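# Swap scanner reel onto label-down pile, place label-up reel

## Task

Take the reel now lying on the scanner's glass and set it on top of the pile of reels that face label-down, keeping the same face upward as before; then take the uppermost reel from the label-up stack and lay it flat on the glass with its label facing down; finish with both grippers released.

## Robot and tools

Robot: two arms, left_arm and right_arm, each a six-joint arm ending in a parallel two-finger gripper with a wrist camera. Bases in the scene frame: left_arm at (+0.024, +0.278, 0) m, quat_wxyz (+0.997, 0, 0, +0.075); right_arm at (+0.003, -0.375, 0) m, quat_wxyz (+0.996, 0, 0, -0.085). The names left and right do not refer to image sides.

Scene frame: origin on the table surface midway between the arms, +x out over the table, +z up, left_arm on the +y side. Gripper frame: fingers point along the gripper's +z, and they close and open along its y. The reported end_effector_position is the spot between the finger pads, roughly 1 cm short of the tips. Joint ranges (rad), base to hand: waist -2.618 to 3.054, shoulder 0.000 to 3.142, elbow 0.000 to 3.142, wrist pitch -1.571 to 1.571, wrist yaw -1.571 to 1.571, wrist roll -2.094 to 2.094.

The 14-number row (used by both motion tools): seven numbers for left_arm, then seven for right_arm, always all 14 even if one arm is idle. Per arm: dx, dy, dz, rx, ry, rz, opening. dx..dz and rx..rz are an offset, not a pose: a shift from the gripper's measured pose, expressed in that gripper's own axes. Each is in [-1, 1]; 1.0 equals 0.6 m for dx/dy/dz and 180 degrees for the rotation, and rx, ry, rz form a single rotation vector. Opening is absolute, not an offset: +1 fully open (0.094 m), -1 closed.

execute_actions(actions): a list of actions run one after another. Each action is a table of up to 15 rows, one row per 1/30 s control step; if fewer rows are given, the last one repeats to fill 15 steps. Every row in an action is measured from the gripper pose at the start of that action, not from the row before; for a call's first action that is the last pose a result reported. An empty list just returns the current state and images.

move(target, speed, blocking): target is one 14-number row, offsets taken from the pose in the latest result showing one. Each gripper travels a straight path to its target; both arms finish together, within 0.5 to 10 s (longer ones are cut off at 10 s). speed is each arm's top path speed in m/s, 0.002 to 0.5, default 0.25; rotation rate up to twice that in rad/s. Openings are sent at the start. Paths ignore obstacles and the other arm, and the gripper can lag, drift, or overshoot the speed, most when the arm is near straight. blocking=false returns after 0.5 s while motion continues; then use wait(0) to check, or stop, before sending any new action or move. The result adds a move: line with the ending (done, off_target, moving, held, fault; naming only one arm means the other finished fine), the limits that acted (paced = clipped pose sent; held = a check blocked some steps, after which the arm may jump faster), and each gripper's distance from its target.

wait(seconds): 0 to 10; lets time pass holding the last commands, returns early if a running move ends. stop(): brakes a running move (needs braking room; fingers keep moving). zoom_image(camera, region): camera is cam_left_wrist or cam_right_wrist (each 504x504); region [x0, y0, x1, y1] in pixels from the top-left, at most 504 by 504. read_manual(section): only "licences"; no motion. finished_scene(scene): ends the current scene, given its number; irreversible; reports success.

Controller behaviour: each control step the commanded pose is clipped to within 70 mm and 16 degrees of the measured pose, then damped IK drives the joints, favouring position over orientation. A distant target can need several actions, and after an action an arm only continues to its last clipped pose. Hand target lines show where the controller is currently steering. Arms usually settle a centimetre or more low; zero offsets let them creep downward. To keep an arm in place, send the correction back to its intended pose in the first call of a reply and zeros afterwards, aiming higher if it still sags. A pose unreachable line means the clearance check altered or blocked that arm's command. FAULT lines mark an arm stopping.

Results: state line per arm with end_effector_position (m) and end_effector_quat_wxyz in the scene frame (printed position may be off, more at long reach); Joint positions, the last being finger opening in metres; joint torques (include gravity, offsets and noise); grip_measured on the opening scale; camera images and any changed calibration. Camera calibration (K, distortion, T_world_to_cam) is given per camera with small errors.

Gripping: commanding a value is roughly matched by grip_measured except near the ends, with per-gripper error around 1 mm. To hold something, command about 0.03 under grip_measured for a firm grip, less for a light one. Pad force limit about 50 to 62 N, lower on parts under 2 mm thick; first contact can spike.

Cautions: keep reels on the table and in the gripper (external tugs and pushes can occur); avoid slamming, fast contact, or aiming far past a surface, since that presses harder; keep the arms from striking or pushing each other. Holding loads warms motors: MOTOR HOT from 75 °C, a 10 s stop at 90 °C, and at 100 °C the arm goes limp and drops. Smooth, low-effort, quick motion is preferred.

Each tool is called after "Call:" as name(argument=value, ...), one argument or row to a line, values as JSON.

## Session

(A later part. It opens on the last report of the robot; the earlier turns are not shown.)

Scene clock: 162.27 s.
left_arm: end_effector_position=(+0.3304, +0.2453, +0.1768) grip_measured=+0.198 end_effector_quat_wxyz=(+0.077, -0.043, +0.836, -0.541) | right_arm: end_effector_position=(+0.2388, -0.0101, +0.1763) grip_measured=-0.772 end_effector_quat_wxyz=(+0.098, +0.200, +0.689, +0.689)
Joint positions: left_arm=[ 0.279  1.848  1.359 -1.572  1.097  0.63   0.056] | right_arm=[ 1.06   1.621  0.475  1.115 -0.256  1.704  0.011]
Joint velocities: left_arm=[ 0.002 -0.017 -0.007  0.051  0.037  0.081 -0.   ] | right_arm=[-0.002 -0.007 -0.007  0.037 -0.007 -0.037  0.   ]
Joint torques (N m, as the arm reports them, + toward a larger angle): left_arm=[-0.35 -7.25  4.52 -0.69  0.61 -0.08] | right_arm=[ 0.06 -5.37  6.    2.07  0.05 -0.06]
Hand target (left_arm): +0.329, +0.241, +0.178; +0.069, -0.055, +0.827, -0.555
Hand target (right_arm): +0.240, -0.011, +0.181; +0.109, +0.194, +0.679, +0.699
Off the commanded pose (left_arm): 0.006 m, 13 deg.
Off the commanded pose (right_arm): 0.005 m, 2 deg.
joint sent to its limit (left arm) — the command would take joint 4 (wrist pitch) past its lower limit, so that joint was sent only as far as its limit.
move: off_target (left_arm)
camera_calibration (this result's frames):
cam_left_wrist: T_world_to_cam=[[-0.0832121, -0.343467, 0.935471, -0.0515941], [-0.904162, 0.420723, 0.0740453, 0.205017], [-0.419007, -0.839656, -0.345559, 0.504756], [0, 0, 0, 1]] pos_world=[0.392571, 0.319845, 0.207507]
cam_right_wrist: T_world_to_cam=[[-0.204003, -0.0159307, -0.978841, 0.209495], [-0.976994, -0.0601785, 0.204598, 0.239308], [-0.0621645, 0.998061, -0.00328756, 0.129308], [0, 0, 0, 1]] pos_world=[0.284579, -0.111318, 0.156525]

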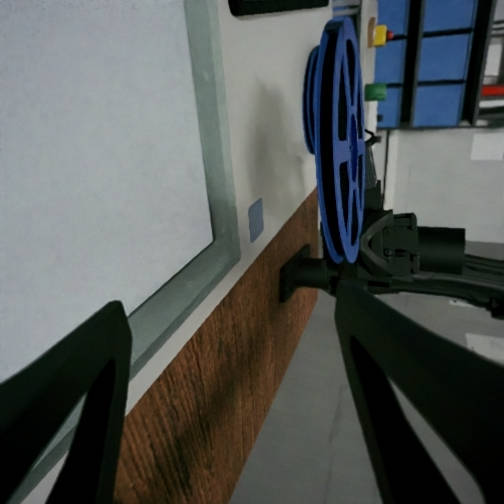

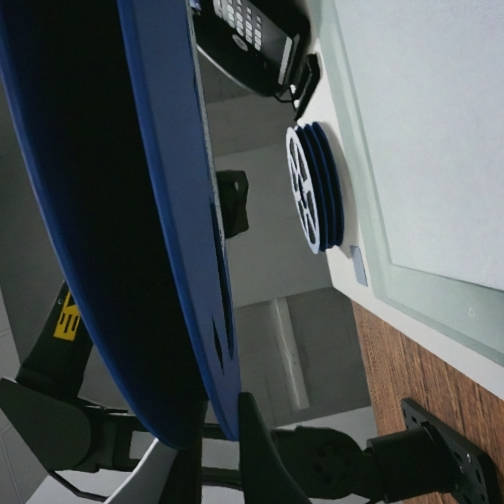

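Call:
move(
  target=[0.153,-0.07,0.104,0.048,-0.235,-0.103,0.2,-0.075,0.025,0.034,-0.015,0,0,-0.85],
  speed=0.15,
)

Scene clock: 194.73 s.
left_arm: end_effector_position=(+0.2485, +0.1568, +0.1827) grip_measured=+0.198 end_effector_quat_wxyz=(+0.286, -0.344, +0.700, -0.557) | right_arm: end_effector_position=(+0.2819, -0.0151, +0.1628) grip_measured=-0.772 end_effector_quat_wxyz=(+0.087, +0.218, +0.693, +0.681)
Joint positions: left_arm=[-0.366  0.316  0.224 -0.146  0.413 -1.456  0.056] | right_arm=[ 0.935  1.735  0.566  1.109 -0.373  1.726  0.011]
Joint velocities: left_arm=[-0.007  0.012  0.002 -0.007 -0.007 -0.051 -0.   ] | right_arm=[ 0.007  0.007 -0.007  0.007 -0.081 -0.007 -0.   ]
Joint torques (N m, as the arm reports them, + toward a larger angle): left_arm=[-0.64  0.86  7.11  1.82 -0.08 -0.09] | right_arm=[-0.46 -7.03  9.3   2.04 -0.1  -0.08]
Hand target (left_arm): +0.246, +0.157, +0.176; +0.282, -0.350, +0.702, -0.553
Hand target (right_arm): +0.289, -0.011, +0.184; +0.104, +0.197, +0.674, +0.705
Off the commanded pose (left_arm): 0.002 m, 2 deg.
Off the commanded pose (right_arm): 0.023 m, 5 deg.
move: off_target (right_arm)
camera_calibration (this result's frames):
cam_left_wrist: T_world_to_cam=[[0.0618238, -0.140936, 0.988086, -0.17178], [-0.949866, -0.312302, 0.0148871, 0.304817], [0.306483, -0.93947, -0.153178, 0.198415], [0, 0, 0, 1]] pos_world=[0.239344, 0.25739, 0.195588]
cam_right_wrist: T_world_to_cam=[[-0.246561, -0.0227215, -0.968861, 0.215305], [-0.967633, -0.0497173, 0.247414, 0.27448], [-0.0537908, 0.998505, -0.00972777, 0.13562], [0, 0, 0, 1]] pos_world=[0.325977, -0.116879, 0.142009]

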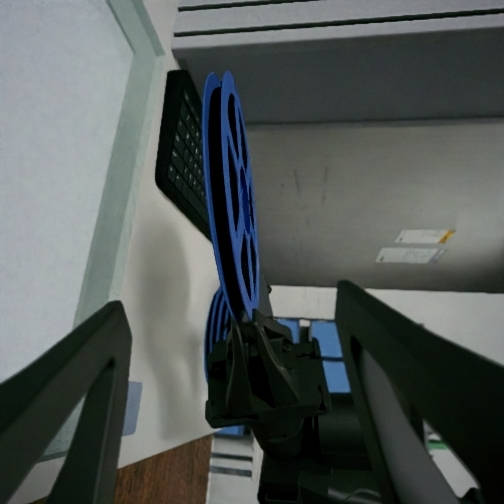

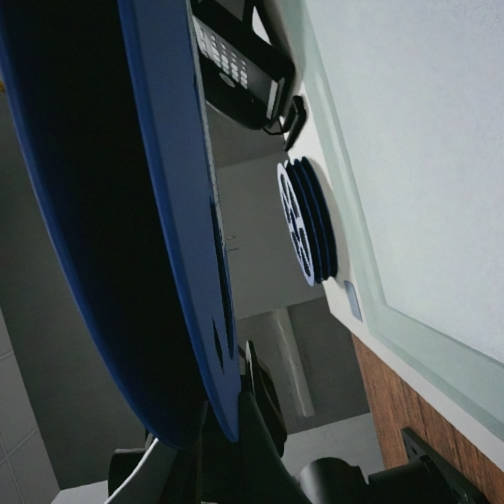

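Call:
move(
  target=[0.03,0.008,0.11,0,0,0,0.3,0,0.03,0,-0.02,0,0,-0.85],
  speed=0.1,
)

Scene clock: 215.07 s.
left_arm: end_effector_position=(+0.2910, +0.1060, +0.1673) grip_measured=+0.298 end_effector_quat_wxyz=(+0.288, -0.341, +0.700, -0.557) | right_arm: end_effector_position=(+0.2820, -0.0151, +0.1630) grip_measured=-0.772 end_effector_quat_wxyz=(+0.076, +0.229, +0.689, +0.683)
Joint positions: left_arm=[-0.647  0.827  0.212  0.399  0.141 -1.515  0.061] | right_arm=[ 0.935  1.735  0.566  1.109 -0.373  1.759  0.011]
Joint velocities: left_arm=[ 0.012 -0.012  0.002  0.066 -0.022 -0.007  0.001] | right_arm=[-0.012 -0.012  0.002 -0.051  0.081 -0.022  0.   ]
Joint torques (N m, as the arm reports them, + toward a larger angle): left_arm=[-0.64  0.5   7.15  2.22 -0.11 -0.08] | right_arm=[-0.11 -8.48  6.73  2.06  0.05 -0.07]
Hand target (left_arm): +0.290, +0.105, +0.163; +0.287, -0.344, +0.701, -0.555
Hand target (right_arm): +0.285, -0.016, +0.180; +0.094, +0.215, +0.672, +0.702
Off the commanded pose (left_arm): 0.005 m, 0 deg.
Off the commanded pose (right_arm): 0.018 m, 4 deg.
move: off_target (right_arm)
camera_calibration (this result's frames):
cam_left_wrist: T_world_to_cam=[[0.055321, -0.144536, 0.987952, -0.163964], [-0.950959, -0.309212, 0.00801222, 0.330717], [0.304329, -0.939945, -0.154554, 0.136218], [0, 0, 0, 1]] pos_world=[0.282114, 0.2066, 0.180392]
cam_right_wrist: T_world_to_cam=[[-0.275443, -0.00819183, -0.961283, 0.222609], [-0.959911, -0.0517197, 0.275491, 0.26766], [-0.051974, 0.998628, 0.0063824, 0.132478], [0, 0, 0, 1]] pos_world=[0.325131, -0.116629, 0.139407]

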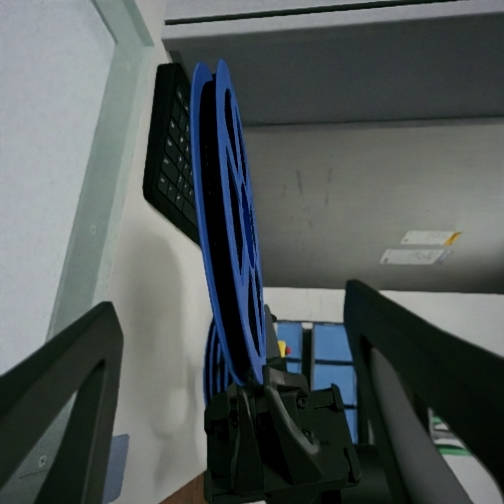

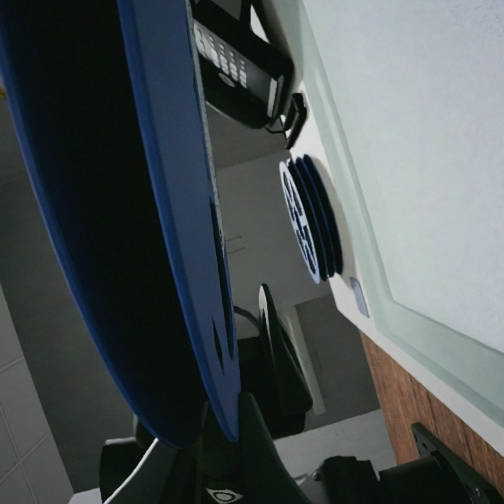

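Call:
move(
  target=[0.024,0.008,0.07,0,0,0,0.3,0,0.02,0,0,0,0,-0.85],
  speed=0.06,
)

Scene clock: 220.77 s.
left_arm: end_effector_position=(+0.3097, +0.0763, +0.1408) grip_measured=+0.298 end_effector_quat_wxyz=(+0.282, -0.344, +0.710, -0.546) | right_arm: end_effector_position=(+0.2804, -0.0166, +0.1421) grip_measured=-0.772 end_effector_quat_wxyz=(+0.058, +0.252, +0.711, +0.654)
Joint positions: left_arm=[-0.742  1.152  0.235  0.669  0.051 -1.532  0.061] | right_arm=[ 0.935  1.735  0.566  1.02  -0.373  1.769  0.011]
Joint velocities: left_arm=[ 0.007  0.002 -0.002  0.037  0.066 -0.066  0.001] | right_arm=[-0.007 -0.002 -0.007 -0.007 -0.081 -0.081 -0.   ]
Joint torques (N m, as the arm reports them, + toward a larger angle): left_arm=[-0.65 -1.29 10.08  2.23 -0.14 -0.08] | right_arm=[ -0.35 -11.6    7.95   1.85  -0.08  -0.08]
Hand target (left_arm): +0.315, +0.071, +0.153; +0.288, -0.341, +0.700, -0.557
Hand target (right_arm): +0.284, -0.016, +0.174; +0.076, +0.229, +0.689, +0.683
Off the commanded pose (left_arm): 0.015 m, 2 deg.
Off the commanded pose (right_arm): 0.033 m, 5 deg.
move: off_target (left_arm, right_arm)
camera_calibration (this result's frames):
cam_left_wrist: T_world_to_cam=[[0.0799592, -0.165612, 0.982944, -0.148431], [-0.951637, -0.306138, 0.0258326, 0.337024], [0.296638, -0.937471, -0.182081, 0.104586], [0, 0, 0, 1]] pos_world=[0.301569, 0.17664, 0.156236]
cam_right_wrist: T_world_to_cam=[[-0.344524, -0.0626389, -0.936685, 0.217048], [-0.937306, -0.0328953, 0.346952, 0.255635], [-0.0525452, 0.997494, -0.0473786, 0.141831], [0, 0, 0, 1]] pos_world=[0.321839, -0.11947, 0.121332]

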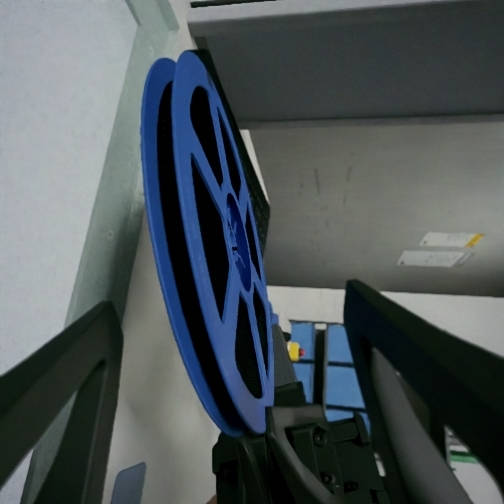

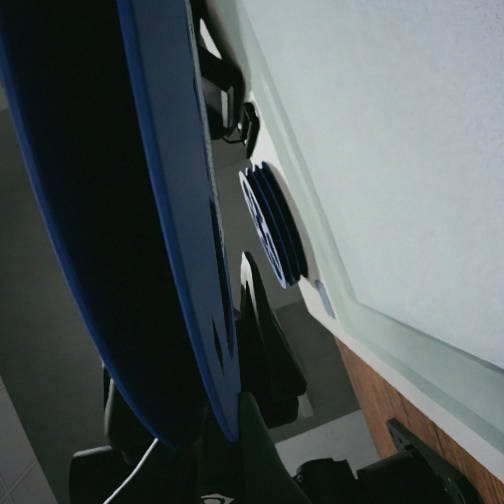

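Call:
move(
  target=[0,-0.05,0.015,0,0,0,0.3,0,0.045,0,-0.03,0.02,0,-0.85],
  speed=0.05,
)

Scene clock: 229.60 s.
left_arm: end_effector_position=(+0.3200, +0.0696, +0.1537) grip_measured=+0.298 end_effector_quat_wxyz=(+0.277, -0.347, +0.717, -0.537) | right_arm: end_effector_position=(+0.2814, -0.0193, +0.1557) grip_measured=-0.772 end_effector_quat_wxyz=(+0.036, +0.245, +0.694, +0.676)
Joint positions: left_arm=[-0.742  1.152  0.328  0.552  0.05  -1.532  0.061] | right_arm=[ 0.903  1.735  0.566  1.077 -0.443  1.818  0.011]
Joint velocities: left_arm=[ 0.002  0.002 -0.002 -0.022 -0.007 -0.037 -0.001] | right_arm=[-0.007  0.002 -0.007  0.037  0.007 -0.022  0.   ]
Joint torques (N m, as the arm reports them, + toward a larger angle): left_arm=[-0.57 -3.98 10.37  1.84 -0.09 -0.05] | right_arm=[-0.53 -6.08  8.29  2.04 -0.15 -0.09]
Hand target (left_arm): +0.322, +0.066, +0.168; +0.282, -0.343, +0.710, -0.546
Hand target (right_arm): +0.287, -0.017, +0.168; +0.047, +0.228, +0.682, +0.694
Off the commanded pose (left_arm): 0.014 m, 1 deg.
Off the commanded pose (right_arm): 0.014 m, 3 deg.
move: off_target (left_arm, right_arm)
camera_calibration (this result's frames):
cam_left_wrist: T_world_to_cam=[[0.0998603, -0.179056, 0.978758, -0.167912], [-0.950739, -0.307298, 0.0407838, 0.341882], [0.293467, -0.934616, -0.200923, 0.101322], [0, 0, 0, 1]] pos_world=[0.312074, 0.16969, 0.17076]
cam_right_wrist: T_world_to_cam=[[-0.351922, -0.0143317, -0.93592, 0.23288], [-0.93214, -0.0856889, 0.351813, 0.248553], [-0.08524, 0.996219, 0.0167966, 0.144375], [0, 0, 0, 1]] pos_world=[0.325949, -0.119193, 0.128088]

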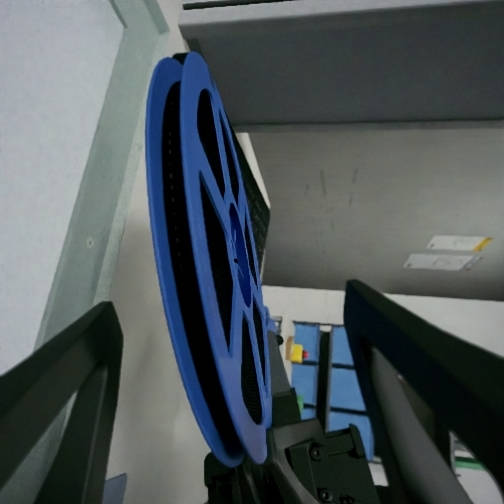

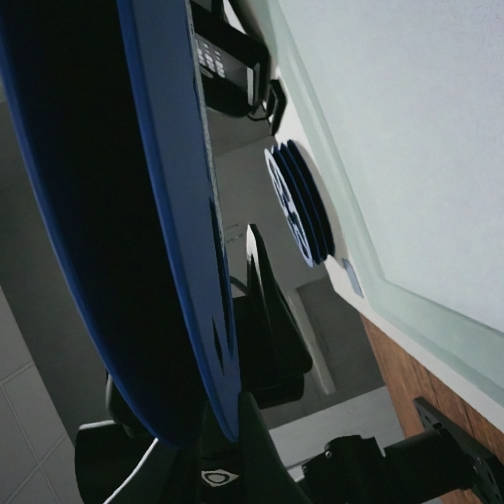

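Call:
move(
  target=[0,-0.01,0,0,0,0,0.3,0,0.02,0,-0.01,0,-0.11,-0.85],
  speed=0.05,
)

Scene clock: 241.50 s.
left_arm: end_effector_position=(+0.3193, +0.0701, +0.1507) grip_measured=+0.298 end_effector_quat_wxyz=(+0.275, -0.349, +0.720, -0.533) | right_arm: end_effector_position=(+0.2807, -0.0197, +0.1499) grip_measured=-0.772 end_effector_quat_wxyz=(+0.133, +0.140, +0.730, +0.655)
Joint positions: left_arm=[-0.742  1.152  0.328  0.539  0.05  -1.532  0.061] | right_arm=[ 0.903  1.735  0.566  1.051 -0.444  1.509  0.011]
Joint velocities: left_arm=[-0.002 -0.002 -0.007  0.022  0.051 -0.051  0.   ] | right_arm=[ 0.017 -0.012 -0.012  0.022  0.007 -0.007  0.   ]
Joint torques (N m, as the arm reports them, + toward a larger angle): left_arm=[-0.08 -3.4   9.63  1.84 -0.04 -0.03] | right_arm=[-0.39 -8.84  7.1   1.94 -0.06 -0.17]
Hand target (left_arm): +0.321, +0.069, +0.160; +0.277, -0.347, +0.717, -0.537
Hand target (right_arm): +0.285, -0.020, +0.167; +0.155, +0.122, +0.715, +0.670
Off the commanded pose (left_arm): 0.009 m, 1 deg.
Off the commanded pose (right_arm): 0.018 m, 4 deg.
move: off_target (right_arm)
camera_calibration (this result's frames):
cam_left_wrist: T_world_to_cam=[[0.110077, -0.185917, 0.97638, -0.167235], [-0.950272, -0.307611, 0.0485599, 0.340172], [0.291317, -0.933172, -0.210533, 0.103412], [0, 0, 0, 1]] pos_world=[0.311539, 0.17005, 0.168538]
cam_right_wrist: T_world_to_cam=[[-0.0926602, -0.150825, -0.984208, 0.15892], [-0.990777, -0.084183, 0.106179, 0.303285], [-0.0988681, 0.98497, -0.141633, 0.172105], [0, 0, 0, 1]] pos_world=[0.332229, -0.120017, 0.148584]

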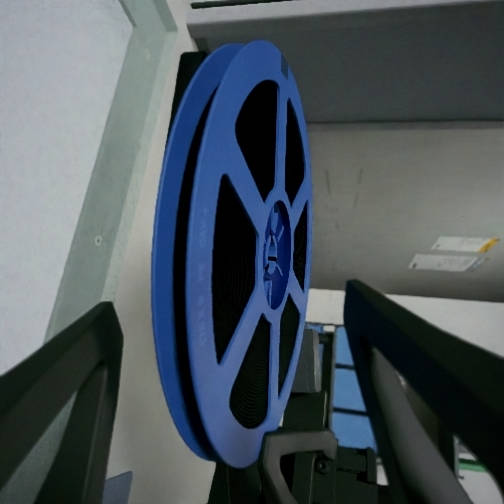

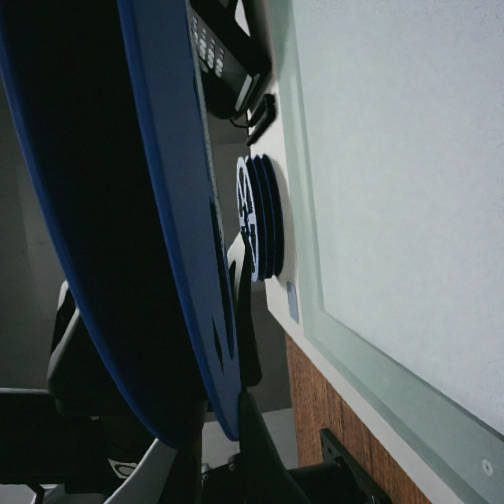

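Call:
move(
  target=[0,-0.005,0,0,0,0,-0.85,0,0.02,0,-0.01,0,0,-0.85],
  speed=0.05,
)

Call:
move(
  target=[0,0,0,0,0,0,-0.85,0,0,0,0,0,0,0.2],
)

Call:
move(
  target=[0,0,0,0,0,0,-0.85,0.05,0,-0.25,0,0,0,0.2],
  speed=0.15,
)

Scene clock: 249.70 s.
left_arm: end_effector_position=(+0.3182, +0.0724, +0.1431) grip_measured=-0.793 end_effector_quat_wxyz=(+0.271, -0.356, +0.727, -0.521) | right_arm: end_effector_position=(+0.2822, -0.0199, +0.1536) grip_measured=-0.772 end_effector_quat_wxyz=(+0.128, +0.151, +0.723, +0.662)
Joint positions: left_arm=[-0.742  1.153  0.328  0.509  0.043 -1.532  0.01 ] | right_arm=[ 0.903  1.735  0.566  1.067 -0.437  1.542  0.011]
Joint velocities: left_arm=[-0.012 -0.007  0.002  0.037  0.066 -0.037  0.001] | right_arm=[ 0.012 -0.002 -0.017  0.095 -0.066  0.007 -0.001]
Joint torques (N m, as the arm reports them, + toward a larger angle): left_arm=[-0.01 -3.05  8.59  2.19  0.04 -0.03] | right_arm=[ 0.16 -9.1   6.8   1.59 -0.07 -0.12]
Hand target (left_arm): +0.320, +0.070, +0.154; +0.275, -0.349, +0.720, -0.533
Hand target (right_arm): +0.281, -0.018, +0.162; +0.135, +0.138, +0.720, +0.667
Off the commanded pose (left_arm): 0.011 m, 2 deg.
Off the commanded pose (right_arm): 0.008 m, 2 deg.
move: off_target (left_arm)
camera_calibration (this result's frames):
cam_left_wrist: T_world_to_cam=[[0.135837, -0.203977, 0.969506, -0.165134], [-0.946675, -0.315294, 0.0663029, 0.337092], [0.292155, -0.926813, -0.235929, 0.107149], [0, 0, 0, 1]] pos_world=[0.310244, 0.171907, 0.163028]
cam_right_wrist: T_world_to_cam=[[-0.111615, -0.127045, -0.985597, 0.168718], [-0.989558, -0.0768082, 0.121965, 0.301676], [-0.0911969, 0.988919, -0.117145, 0.167117], [0, 0, 0, 1]] pos_world=[0.332598, -0.120659, 0.149071]

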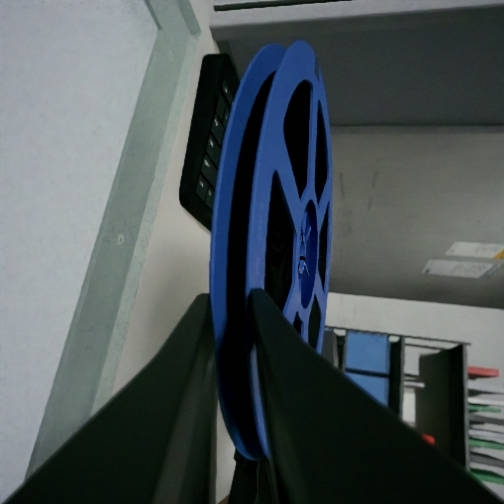

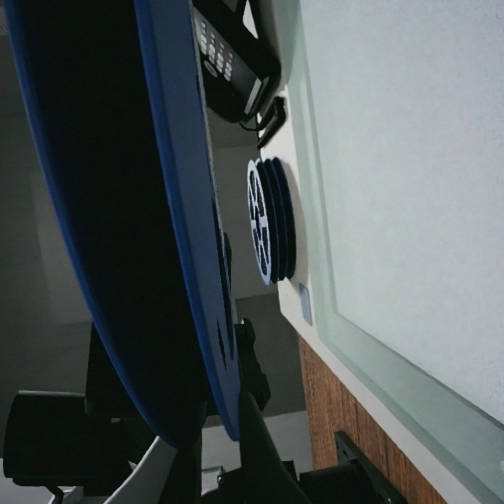

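Scene clock: 250.20 s.
left_arm: end_effector_position=(+0.3173, +0.0732, +0.1396) grip_measured=-0.818 end_effector_quat_wxyz=(+0.268, -0.358, +0.731, -0.515) | right_arm: end_effector_position=(+0.2820, -0.0198, +0.1529) grip_measured=+0.199 end_effector_quat_wxyz=(+0.127, +0.152, +0.724, +0.661)
Joint positions: left_arm=[-0.742  1.153  0.328  0.494  0.042 -1.532  0.009] | right_arm=[ 0.903  1.735  0.566  1.064 -0.438  1.544  0.056]
Joint velocities: left_arm=[ 0.007  0.002  0.007 -0.081 -0.022 -0.066 -0.001] | right_arm=[ 0.007 -0.012  0.002  0.007 -0.007  0.051 -0.   ]
Joint torques (N m, as the arm reports them, + toward a larger angle): left_arm=[ 0.   -2.41  7.6   2.22 -0.02 -0.02] | right_arm=[ 0.06 -7.84  6.23  1.63 -0.03  0.  ]
Hand target (left_arm): +0.318, +0.072, +0.143; +0.271, -0.356, +0.727, -0.521
Hand target (right_arm): +0.282, -0.020, +0.154; +0.128, +0.151, +0.723, +0.662
Off the commanded pose (left_arm): 0.004 m, 1 deg.
Off the commanded pose (right_arm): 0.001 m, 0 deg.
move: done
camera_calibration (this result's frames):
cam_left_wrist: T_world_to_cam=[[0.14781, -0.212097, 0.966006, -0.164173], [-0.945583, -0.316579, 0.0751765, 0.335223], [0.289872, -0.92455, -0.247348, 0.10945], [0, 0, 0, 1]] pos_world=[0.309521, 0.172496, 0.160464]
cam_right_wrist: T_world_to_cam=[[-0.115551, -0.128344, -0.984975, 0.168999], [-0.989008, -0.0772281, 0.126087, 0.300791], [-0.0922504, 0.988718, -0.11801, 0.16744], [0, 0, 0, 1]] pos_world=[0.332459, -0.120632, 0.148294]

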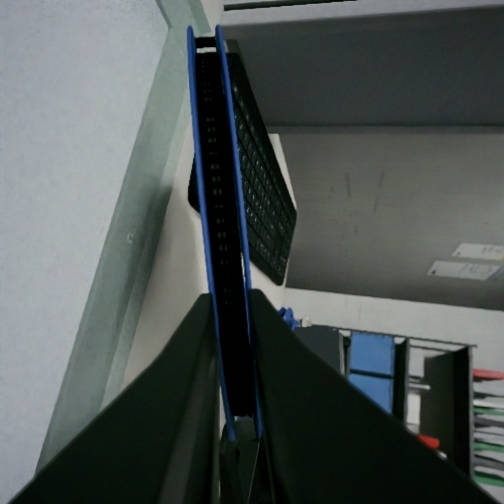

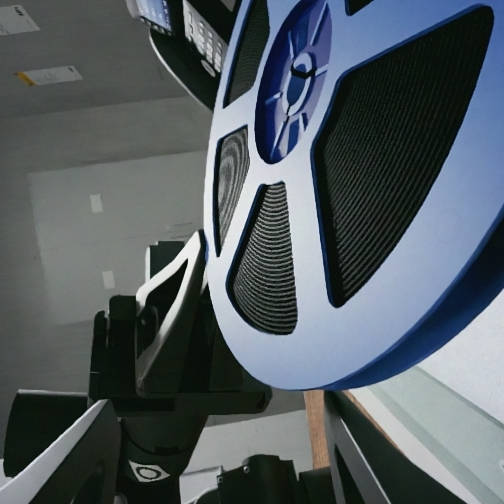

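Scene clock: 252.07 s.
left_arm: end_effector_position=(+0.3160, +0.0740, +0.1351) grip_measured=-0.818 end_effector_quat_wxyz=(+0.264, -0.361, +0.736, -0.508) | right_arm: end_effector_position=(+0.1975, -0.1449, +0.1610) grip_measured=+0.199 end_effector_quat_wxyz=(+0.118, +0.162, +0.729, +0.655)
Joint positions: left_arm=[-0.742  1.153  0.328  0.475  0.042 -1.532  0.009] | right_arm=[ 0.648  0.928  0.108  0.672 -0.689  1.516  0.056]
Joint velocities: left_arm=[-0.007 -0.012 -0.022 -0.022 -0.066 -0.066 -0.001] | right_arm=[-0.022  0.007  0.007  0.007  0.007 -0.051  0.   ]
Joint torques (N m, as the arm reports them, + toward a larger angle): left_arm=[ 0.02 -2.41  7.56  2.24 -0.03 -0.02] | right_arm=[-0.39 -3.4   8.13  1.42 -0.14 -0.04]
Hand target (left_arm): +0.317, +0.073, +0.140; +0.268, -0.358, +0.731, -0.515
Hand target (right_arm): +0.197, -0.146, +0.168; +0.128, +0.151, +0.725, +0.660
Off the commanded pose (left_arm): 0.005 m, 1 deg.
Off the commanded pose (right_arm): 0.007 m, 2 deg.
move: done
camera_calibration (this result's frames):
cam_left_wrist: T_world_to_cam=[[0.163069, -0.222344, 0.961235, -0.162895], [-0.9443, -0.31744, 0.086769, 0.332683], [0.285842, -0.921843, -0.261724, 0.112564], [0, 0, 0, 1]] pos_world=[0.308541, 0.173154, 0.157175]
cam_right_wrist: T_world_to_cam=[[-0.143673, -0.137389, -0.980042, 0.154652], [-0.985293, -0.0727065, 0.154636, 0.201873], [-0.0925007, 0.987845, -0.124923, 0.285241], [0, 0, 0, 1]] pos_world=[0.247508, -0.245849, 0.155982]

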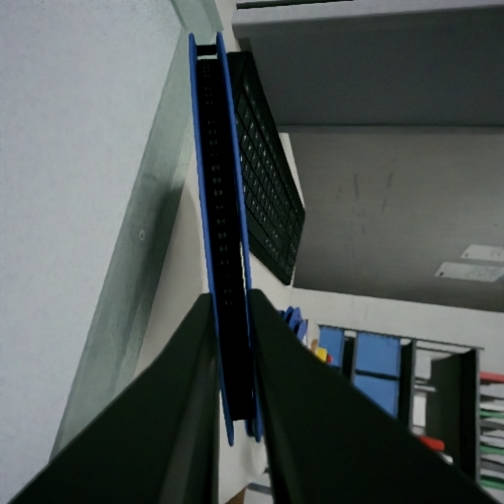

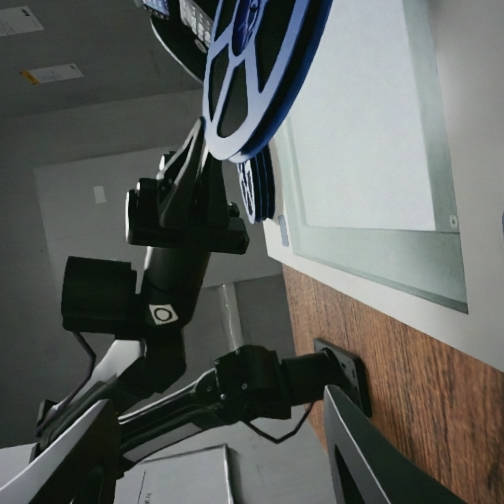

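Call:
move(
  target=[-0.437,0.06,-0.457,0.05,-0.34,-0.12,-0.88,0,0,0,0,0,0,0.2],
  speed=0.15,
)

Scene clock: 278.97 s.
left_arm: end_effector_position=(+0.2463, +0.4381, +0.1735) grip_measured=-0.818 end_effector_quat_wxyz=(-0.500, +0.698, -0.383, +0.340) | right_arm: end_effector_position=(+0.1975, -0.1449, +0.1606) grip_measured=+0.199 end_effector_quat_wxyz=(+0.117, +0.163, +0.729, +0.655)
Joint positions: left_arm=[ 0.707  0.498  0.246 -0.041  0.371 -1.558  0.009] | right_arm=[ 0.648  0.928  0.108  0.67  -0.689  1.517  0.056]
Joint velocities: left_arm=[-0.007  0.007  0.002 -0.037 -0.022 -0.066  0.   ] | right_arm=[-0.007 -0.007  0.007  0.007 -0.066  0.051  0.   ]
Joint torques (N m, as the arm reports them, + toward a larger angle): left_arm=[ 0.27  1.76 12.25  2.57  0.15 -0.11] | right_arm=[ 0.02 -0.69  7.71  1.54 -0.05  0.  ]
Hand target (left_arm): +0.251, +0.441, +0.203; -0.529, +0.672, -0.379, +0.354
Hand target (right_arm): +0.198, -0.145, +0.161; +0.119, +0.162, +0.729, +0.655
Off the commanded pose (left_arm): 0.030 m, 5 deg.
Off the commanded pose (right_arm): 0.000 m, 0 deg.
move: off_target (left_arm)
camera_calibration (this result's frames):
cam_left_wrist: T_world_to_cam=[[0.150463, 0.119096, 0.981416, -0.257472], [-0.115358, -0.983821, 0.137073, 0.458167], [0.981862, -0.133838, -0.13429, -0.060606], [0, 0, 0, 1]] pos_world=[0.1511, 0.473306, 0.181745]
cam_right_wrist: T_world_to_cam=[[-0.146377, -0.137801, -0.979584, 0.154657], [-0.984875, -0.0725085, 0.157368, 0.201387], [-0.0927135, 0.987802, -0.125103, 0.285279], [0, 0, 0, 1]] pos_world=[0.247428, -0.245885, 0.155497]

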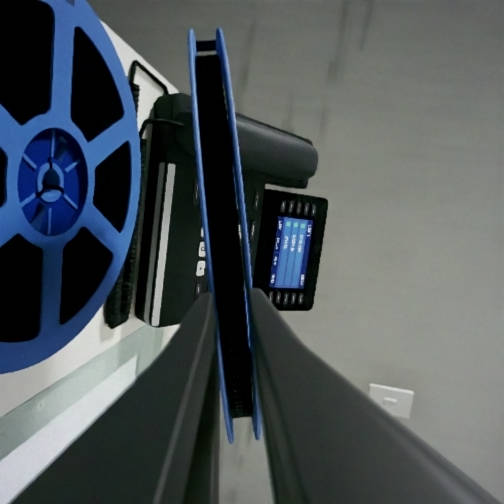

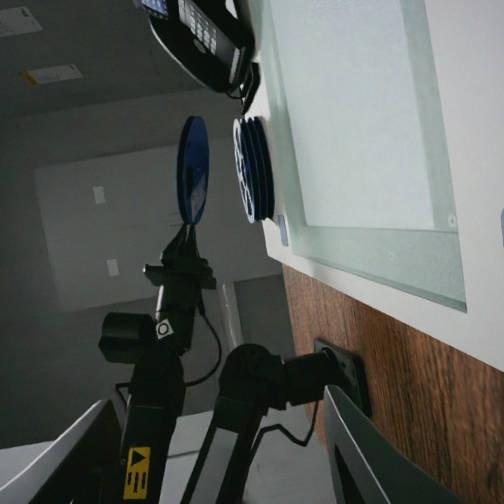

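Call:
move(
  target=[-0.04,0.07,0.03,0.11,0,0,-0.88,0,0,0,0,0,0,0.2],
  speed=0.08,
)

Scene clock: 295.20 s.
left_arm: end_effector_position=(+0.2409, +0.4599, +0.1172) grip_measured=-0.818 end_effector_quat_wxyz=(-0.507, +0.694, -0.363, +0.359) | right_arm: end_effector_position=(+0.1975, -0.1449, +0.1606) grip_measured=+0.199 end_effector_quat_wxyz=(+0.117, +0.163, +0.729, +0.655)
Joint positions: left_arm=[ 0.864  0.818  0.012  0.54   0.526 -1.57   0.009] | right_arm=[ 0.648  0.928  0.108  0.67  -0.689  1.519  0.056]
Joint velocities: left_arm=[ 0.032  0.046 -0.007  0.081  0.051  0.007 -0.   ] | right_arm=[ 0.002  0.002 -0.017 -0.022 -0.007 -0.051 -0.   ]
Joint torques (N m, as the arm reports them, + toward a larger angle): left_arm=[0.69 0.62 6.98 2.54 0.22 0.1 ] | right_arm=[ 0.01 -0.75  7.67  1.52 -0.06  0.01]
Hand target (left_arm): +0.242, +0.460, +0.127; -0.525, +0.674, -0.372, +0.364
Hand target (right_arm): +0.197, -0.145, +0.161; +0.117, +0.163, +0.729, +0.655
Off the commanded pose (left_arm): 0.009 m, 17 deg; orientation clipped at the last step of the last action.
Off the commanded pose (right_arm): 0.000 m, 0 deg.
joint sent to its limit (left arm) — the command would take joint 3 (elbow) past its lower limit, so that joint was sent only as far as its limit.
move: off_target (left_arm); limits=paced
camera_calibration (this result's frames):
cam_left_wrist: T_world_to_cam=[[0.0944881, 0.13369, 0.986509, -0.197768], [-0.112605, -0.983147, 0.144019, 0.484904], [0.989137, -0.124694, -0.0778416, -0.0725733], [0, 0, 0, 1]] pos_world=[0.145074, 0.494122, 0.119615]
cam_right_wrist: T_world_to_cam=[[-0.14777, -0.137201, -0.979459, 0.154999], [-0.984666, -0.0724275, 0.158701, 0.201143], [-0.0927137, 0.987892, -0.124394, 0.285179], [0, 0, 0, 1]] pos_world=[0.247403, -0.245891, 0.155368]

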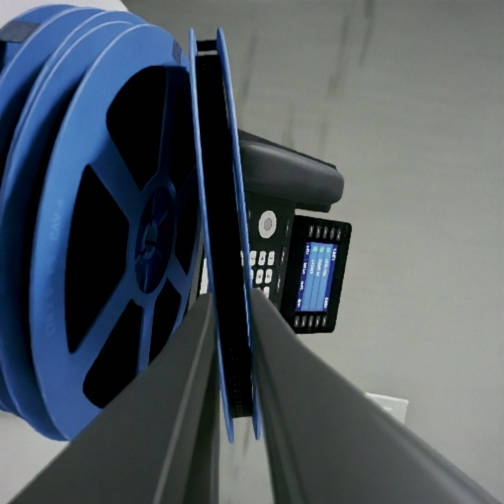

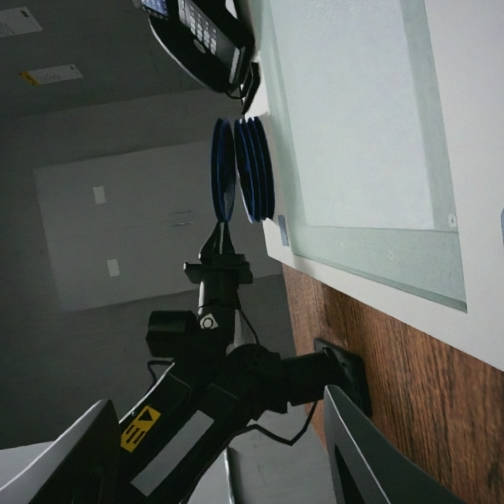

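Call:
move(
  target=[0,0.03,0,0.02,0,0,-0.88,0,0,0,0,0,0,0.2],
  speed=0.04,
)

Scene clock: 304.20 s.
left_arm: end_effector_position=(+0.2403, +0.4593, +0.1081) grip_measured=-0.818 end_effector_quat_wxyz=(-0.496, +0.699, -0.373, +0.355) | right_arm: end_effector_position=(+0.1975, -0.1449, +0.1606) grip_measured=+0.199 end_effector_quat_wxyz=(+0.117, +0.164, +0.729, +0.655)
Joint positions: left_arm=[ 0.877  0.859  0.012  0.542  0.547 -1.541  0.009] | right_arm=[ 0.648  0.928  0.108  0.67  -0.689  1.52   0.056]
Joint velocities: left_arm=[ 0.012  0.002 -0.002  0.051 -0.007  0.081 -0.   ] | right_arm=[-0.007 -0.002  0.007 -0.007 -0.007 -0.007 -0.001]
Joint torques (N m, as the arm reports them, + toward a larger angle): left_arm=[0.61 1.21 6.85 1.83 0.19 0.07] | right_arm=[ 0.03 -0.75  7.66  1.52 -0.06  0.  ]
Hand target (left_arm): +0.239, +0.457, +0.101; -0.484, +0.705, -0.377, +0.356
Hand target (right_arm): +0.197, -0.145, +0.161; +0.117, +0.163, +0.729, +0.655
Off the commanded pose (left_arm): 0.009 m, 5 deg.
Off the commanded pose (right_arm): 0.000 m, 0 deg.
joint sent to its limit (left arm) — the command would take joint 3 (elbow) past its lower limit, so that joint was sent only as far as its limit.
move: off_target (left_arm)
camera_calibration (this result's frames):
cam_left_wrist: T_world_to_cam=[[0.123572, 0.14311, 0.981962, -0.199488], [-0.122258, -0.979812, 0.158182, 0.484887], [0.984776, -0.1396, -0.103581, -0.0620479], [0, 0, 0, 1]] pos_world=[0.145036, 0.494985, 0.112762]
cam_right_wrist: T_world_to_cam=[[-0.148815, -0.13675, -0.979364, 0.155255], [-0.984509, -0.0723673, 0.159702, 0.20096], [-0.0927132, 0.987959, -0.123863, 0.285103], [0, 0, 0, 1]] pos_world=[0.247384, -0.245896, 0.155271]

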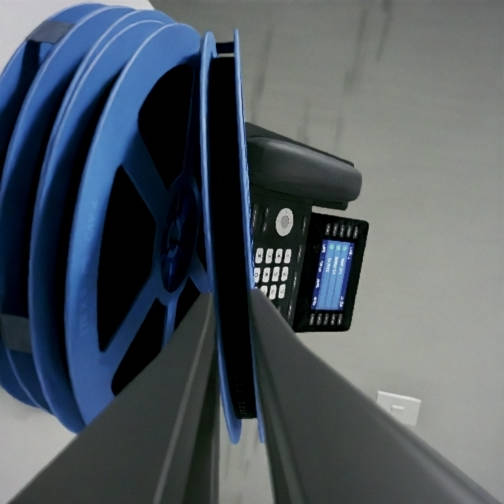

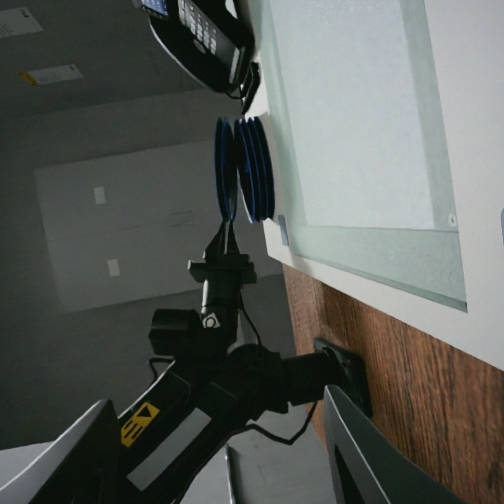

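Still in the air. Lower further.

Call:
move(
  target=[0,0.035,0.005,0,0,0,-0.88,0,0,0,0,0,0,0.2],
  speed=0.04,
)

Scene clock: 307.57 s.
left_arm: end_effector_position=(+0.2406, +0.4592, +0.0943) grip_measured=-0.818 end_effector_quat_wxyz=(-0.480, +0.708, -0.384, +0.347) | right_arm: end_effector_position=(+0.1975, -0.1449, +0.1606) grip_measured=+0.199 end_effector_quat_wxyz=(+0.116, +0.164, +0.729, +0.655)
Joint positions: left_arm=[ 0.877  0.934  0.012  0.564  0.55  -1.507  0.009] | right_arm=[ 0.648  0.928  0.108  0.67  -0.689  1.521  0.056]
Joint velocities: left_arm=[-0.002  0.007 -0.012  0.007 -0.007 -0.037 -0.001] | right_arm=[ 0.007  0.002  0.007 -0.022  0.051 -0.007 -0.001]
Joint torques (N m, as the arm reports them, + toward a larger angle): left_arm=[0.4  0.98 6.54 1.87 0.18 0.03] | right_arm=[ 0.06 -0.75  7.67  1.52 -0.06  0.01]
Hand target (left_arm): +0.240, +0.456, +0.088; -0.470, +0.713, -0.387, +0.348
Hand target (right_arm): +0.197, -0.145, +0.161; +0.117, +0.164, +0.729, +0.655
Off the commanded pose (left_arm): 0.008 m, 3 deg.
Off the commanded pose (right_arm): 0.000 m, 0 deg.
joint sent to its limit (left arm) — the command would take joint 3 (elbow) past its lower limit, so that joint was sent only as far as its limit.
move: off_target (left_arm)
camera_calibration (this result's frames):
cam_left_wrist: T_world_to_cam=[[0.16546, 0.156874, 0.97366, -0.20162], [-0.126762, -0.975696, 0.178744, 0.484254], [0.978036, -0.152998, -0.141553, -0.0524692], [0, 0, 0, 1]] pos_world=[0.146062, 0.496086, 0.102324]
cam_right_wrist: T_world_to_cam=[[-0.150208, -0.13615, -0.979235, 0.155597], [-0.984298, -0.0722878, 0.161035, 0.200716], [-0.0927116, 0.988047, -0.123154, 0.285001], [0, 0, 0, 1]] pos_world=[0.247359, -0.245901, 0.155142]

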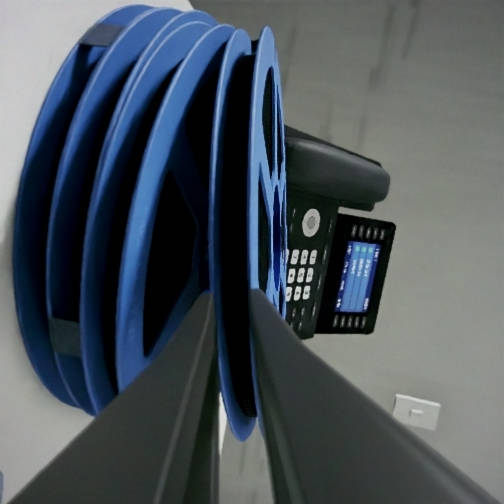

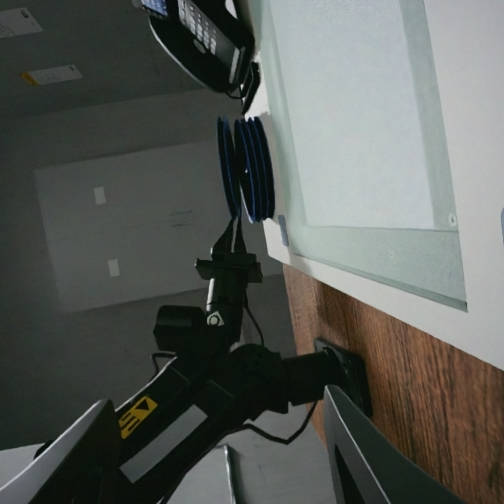

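Call:
move(
  target=[0,0.012,0,0,0,0,-0.55,0,0,0,0,0,0,0.2],
  speed=0.03,
)

Call:
move(
  target=[0,-0.005,-0.07,0,0,0,-0.55,0,0,0,0,0,0,0.2],
  speed=0.04,
)

Scene clock: 314.57 s.
left_arm: end_effector_position=(+0.2409, +0.4595, +0.0935) grip_measured=-0.552 end_effector_quat_wxyz=(-0.480, +0.708, -0.385, +0.347) | right_arm: end_effector_position=(+0.1975, -0.1449, +0.1606) grip_measured=+0.199 end_effector_quat_wxyz=(+0.116, +0.165, +0.728, +0.655)
Joint positions: left_arm=[ 0.877  0.943  0.012  0.572  0.55  -1.505  0.021] | right_arm=[ 0.648  0.928  0.108  0.67  -0.689  1.523  0.056]
Joint velocities: left_arm=[ 0.012 -0.002  0.007  0.007 -0.007 -0.022  0.001] | right_arm=[-0.012  0.002  0.007 -0.037 -0.037 -0.037 -0.   ]
Joint torques (N m, as the arm reports them, + toward a larger angle): left_arm=[0.49 0.68 6.5  1.89 0.15 0.11] | right_arm=[ 0.01 -0.76  7.64  1.52 -0.06 -0.01]
Hand target (left_arm): +0.239, +0.458, +0.088; -0.473, +0.712, -0.388, +0.345
Hand target (right_arm): +0.197, -0.145, +0.161; +0.116, +0.164, +0.729, +0.655
Off the commanded pose (left_arm): 0.007 m, 0 deg.
Off the commanded pose (right_arm): 0.000 m, 0 deg.
joint sent to its limit (left arm) — the command would take joint 3 (elbow) past its lower limit, so that joint was sent only as far as its limit.
move: done
camera_calibration (this result's frames):
cam_left_wrist: T_world_to_cam=[[0.16705, 0.157119, 0.973349, -0.201412], [-0.127287, -0.975523, 0.179315, 0.484674], [0.977698, -0.153849, -0.142962, -0.052157], [0, 0, 0, 1]] pos_world=[0.146332, 0.496431, 0.101679]
cam_right_wrist: T_world_to_cam=[[-0.1516, -0.135549, -0.979104, 0.155937], [-0.984085, -0.0722091, 0.162368, 0.200471], [-0.092709, 0.988136, -0.122445, 0.2849], [0, 0, 0, 1]] pos_world=[0.247334, -0.245907, 0.155013]

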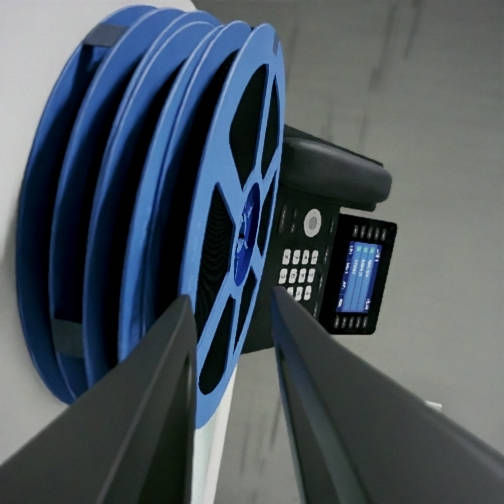

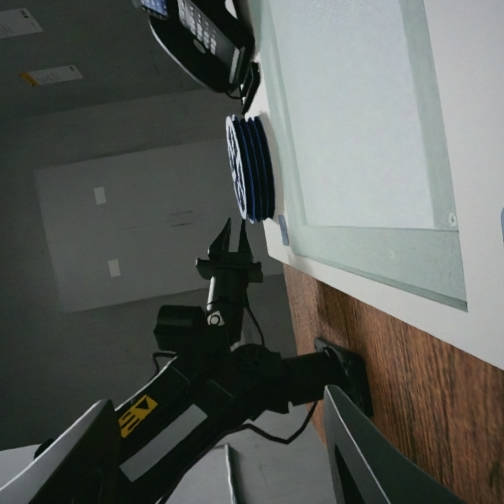

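Scene clock: 316.33 s.
left_arm: end_effector_position=(+0.2058, +0.4408, +0.0968) grip_measured=-0.552 end_effector_quat_wxyz=(-0.468, +0.719, -0.376, +0.349) | right_arm: end_effector_position=(+0.1975, -0.1449, +0.1606) grip_measured=+0.199 end_effector_quat_wxyz=(+0.115, +0.165, +0.728, +0.655)
Joint positions: left_arm=[ 1.088  0.469  0.012  0.012  0.74  -1.419  0.021] | right_arm=[ 0.648  0.928  0.108  0.67  -0.689  1.524  0.056]
Joint velocities: left_arm=[-0.012 -0.007 -0.002 -0.037 -0.007  0.022 -0.001] | right_arm=[-0.017 -0.012 -0.002 -0.022  0.007 -0.037 -0.   ]
Joint torques (N m, as the arm reports them, + toward a larger angle): left_arm=[ 0.58  0.12 10.93  1.61  0.25  0.13] | right_arm=[ 0.06 -0.72  7.64  1.54 -0.07  0.01]
Hand target (left_arm): +0.206, +0.442, +0.109; -0.481, +0.708, -0.384, +0.347
Hand target (right_arm): +0.197, -0.145, +0.161; +0.116, +0.165, +0.728, +0.655
Off the commanded pose (left_arm): 0.012 m, 2 deg.
Off the commanded pose (right_arm): 0.000 m, 0 deg.
move: off_target (left_arm)
camera_calibration (this result's frames):
cam_left_wrist: T_world_to_cam=[[0.169857, 0.192993, 0.966386, -0.211522], [-0.117026, -0.969747, 0.214233, 0.453318], [0.978496, -0.149481, -0.142133, -0.022456], [0, 0, 0, 1]] pos_world=[0.110952, 0.477069, 0.104105]
cam_right_wrist: T_world_to_cam=[[-0.152645, -0.135098, -0.979004, 0.156193], [-0.983923, -0.0721506, 0.163368, 0.200287], [-0.0927064, 0.988202, -0.121913, 0.284823], [0, 0, 0, 1]] pos_world=[0.247314, -0.245911, 0.154917]

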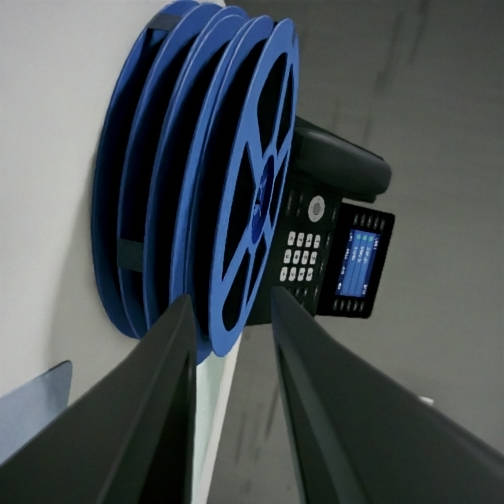

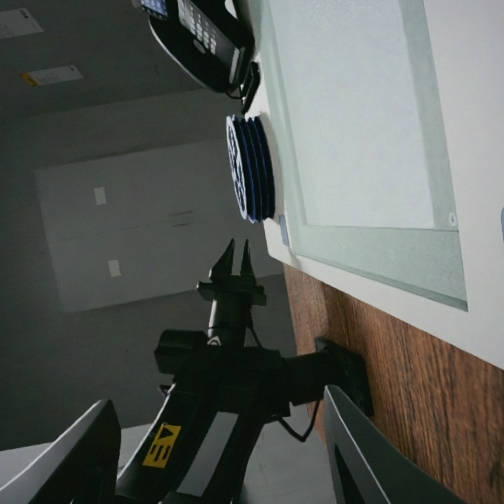

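Call:
move(
  target=[0,-0.12,0,0,0,0,0.2,-0.33,0.06,-0.365,0.459,0.081,-0.116,-0.9],
)

Scene clock: 330.50 s.
left_arm: end_effector_position=(+0.2195, +0.4586, +0.1577) grip_measured=+0.198 end_effector_quat_wxyz=(-0.470, +0.718, -0.377, +0.349) | right_arm: end_effector_position=(+0.2964, -0.4154, +0.2089) grip_measured=-0.899 end_effector_quat_wxyz=(+0.037, +0.001, +0.999, -0.004)
Joint positions: left_arm=[ 1.027  0.586  0.258 -0.091  0.684 -1.452  0.056] | right_arm=[ 0.027  1.636  1.696 -1.558 -0.002 -0.141  0.005]
Joint velocities: left_arm=[-0.007  0.002  0.002  0.007  0.066 -0.037  0.   ] | right_arm=[-0.012 -0.002 -0.002  0.007  0.066  0.066 -0.001]
Joint torques (N m, as the arm reports them, + toward a larger angle): left_arm=[-0.65  1.85 11.31  1.61  0.02 -0.09] | right_arm=[-0.41 -6.08  9.58  0.23  0.06 -0.01]
Hand target (left_arm): +0.221, +0.460, +0.164; -0.468, +0.719, -0.376, +0.349
Hand target (right_arm): +0.299, -0.420, +0.212; +0.037, +0.002, +0.999, -0.010
Off the commanded pose (left_arm): 0.007 m, 0 deg.
Off the commanded pose (right_arm): 0.006 m, 4 deg.
joint sent to its limit (right arm) — the command would take joint 4 (wrist pitch) past its lower limit, so that joint was sent only as far as its limit.
move: off_target (right_arm)
camera_calibration (this result's frames):
cam_left_wrist: T_world_to_cam=[[0.169317, 0.188532, 0.967361, -0.274135], [-0.117277, -0.970705, 0.209711, 0.4604], [0.978559, -0.148957, -0.142246, -0.0247396], [0, 0, 0, 1]] pos_world=[0.124619, 0.494911, 0.165117]
cam_right_wrist: T_world_to_cam=[[-0.046668, -0.996116, 0.0746676, -0.427138], [-0.915077, 0.0726067, 0.396689, 0.261181], [-0.40057, -0.0498138, -0.914911, 0.392959], [0, 0, 0, 1]] pos_world=[0.376475, -0.424867, 0.287808]

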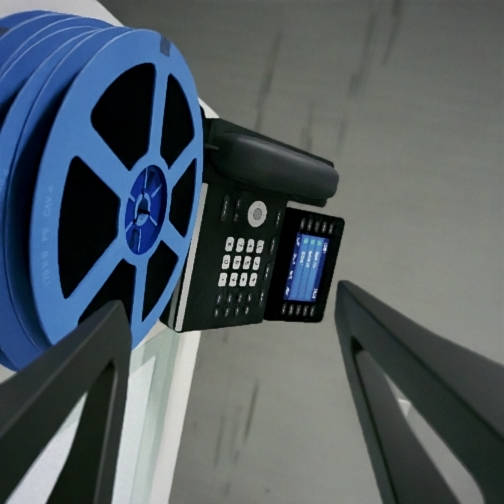

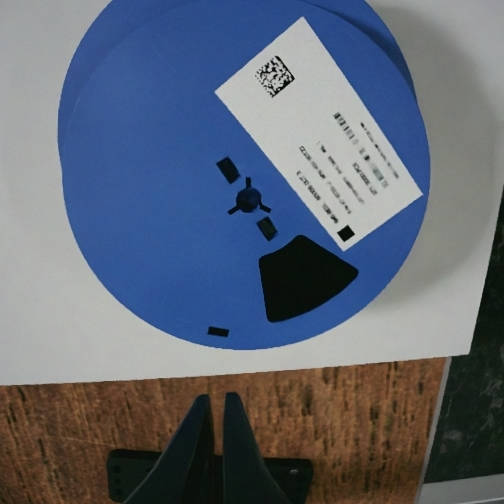

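Call:
move(
  target=[0,0,0,0,0,0,0.2,-0.032,-0.217,0.13,0,0.02,0,-0.9],
  speed=0.15,
)

Scene clock: 340.80 s.
left_arm: end_effector_position=(+0.2194, +0.4586, +0.1576) grip_measured=+0.198 end_effector_quat_wxyz=(-0.470, +0.718, -0.377, +0.349) | right_arm: end_effector_position=(+0.3131, -0.5409, +0.1278) grip_measured=-0.899 end_effector_quat_wxyz=(-0.011, +0.003, +1.000, +0.003)
Joint positions: left_arm=[ 1.027  0.586  0.258 -0.092  0.684 -1.452  0.056] | right_arm=[-0.323  1.9    1.69  -1.383  0.006 -0.485  0.005]
Joint velocities: left_arm=[-0.007 -0.007  0.002 -0.007  0.037 -0.022 -0.001] | right_arm=[-0.007 -0.002  0.002 -0.022 -0.037  0.007  0.001]
Joint torques (N m, as the arm reports them, + toward a larger angle): left_arm=[ 0.03  1.07  8.38  1.87  0.11 -0.03] | right_arm=[ -0.22 -10.05   9.57   0.23   0.04  -0.02]
Hand target (left_arm): +0.219, +0.459, +0.158; -0.470, +0.718, -0.377, +0.349
Hand target (right_arm): +0.321, -0.547, +0.133; +0.004, +0.001, +1.000, -0.007
Off the commanded pose (left_arm): 0.000 m, 0 deg.
Off the commanded pose (right_arm): 0.011 m, 2 deg.
move: off_target (right_arm)
camera_calibration (this result's frames):
cam_left_wrist: T_world_to_cam=[[0.169458, 0.188873, 0.96727, -0.27423], [-0.117247, -0.970631, 0.21007, 0.460288], [0.978538, -0.149007, -0.142337, -0.0247003], [0, 0, 0, 1]] pos_world=[0.124608, 0.494883, 0.165046]
cam_right_wrist: T_world_to_cam=[[-0.0448756, -0.996868, 0.0651244, -0.545105], [-0.872908, 0.0708307, 0.482715, 0.292617], [-0.485816, -0.0351855, -0.873353, 0.348417], [0, 0, 0, 1]] pos_world=[0.400232, -0.551865, 0.19854]

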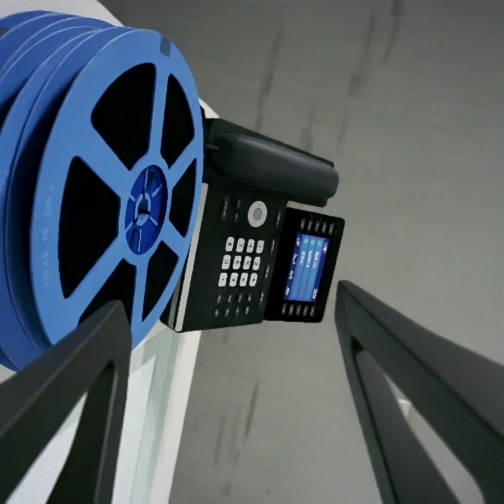

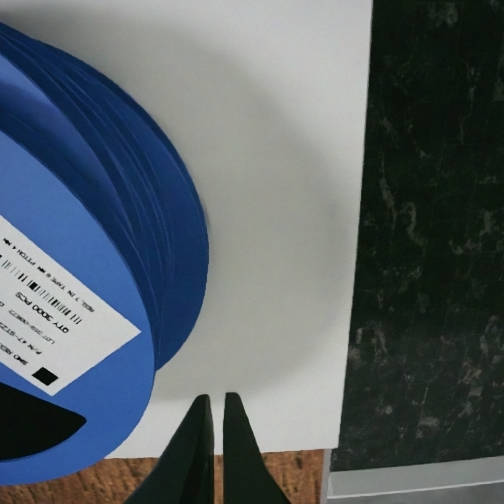

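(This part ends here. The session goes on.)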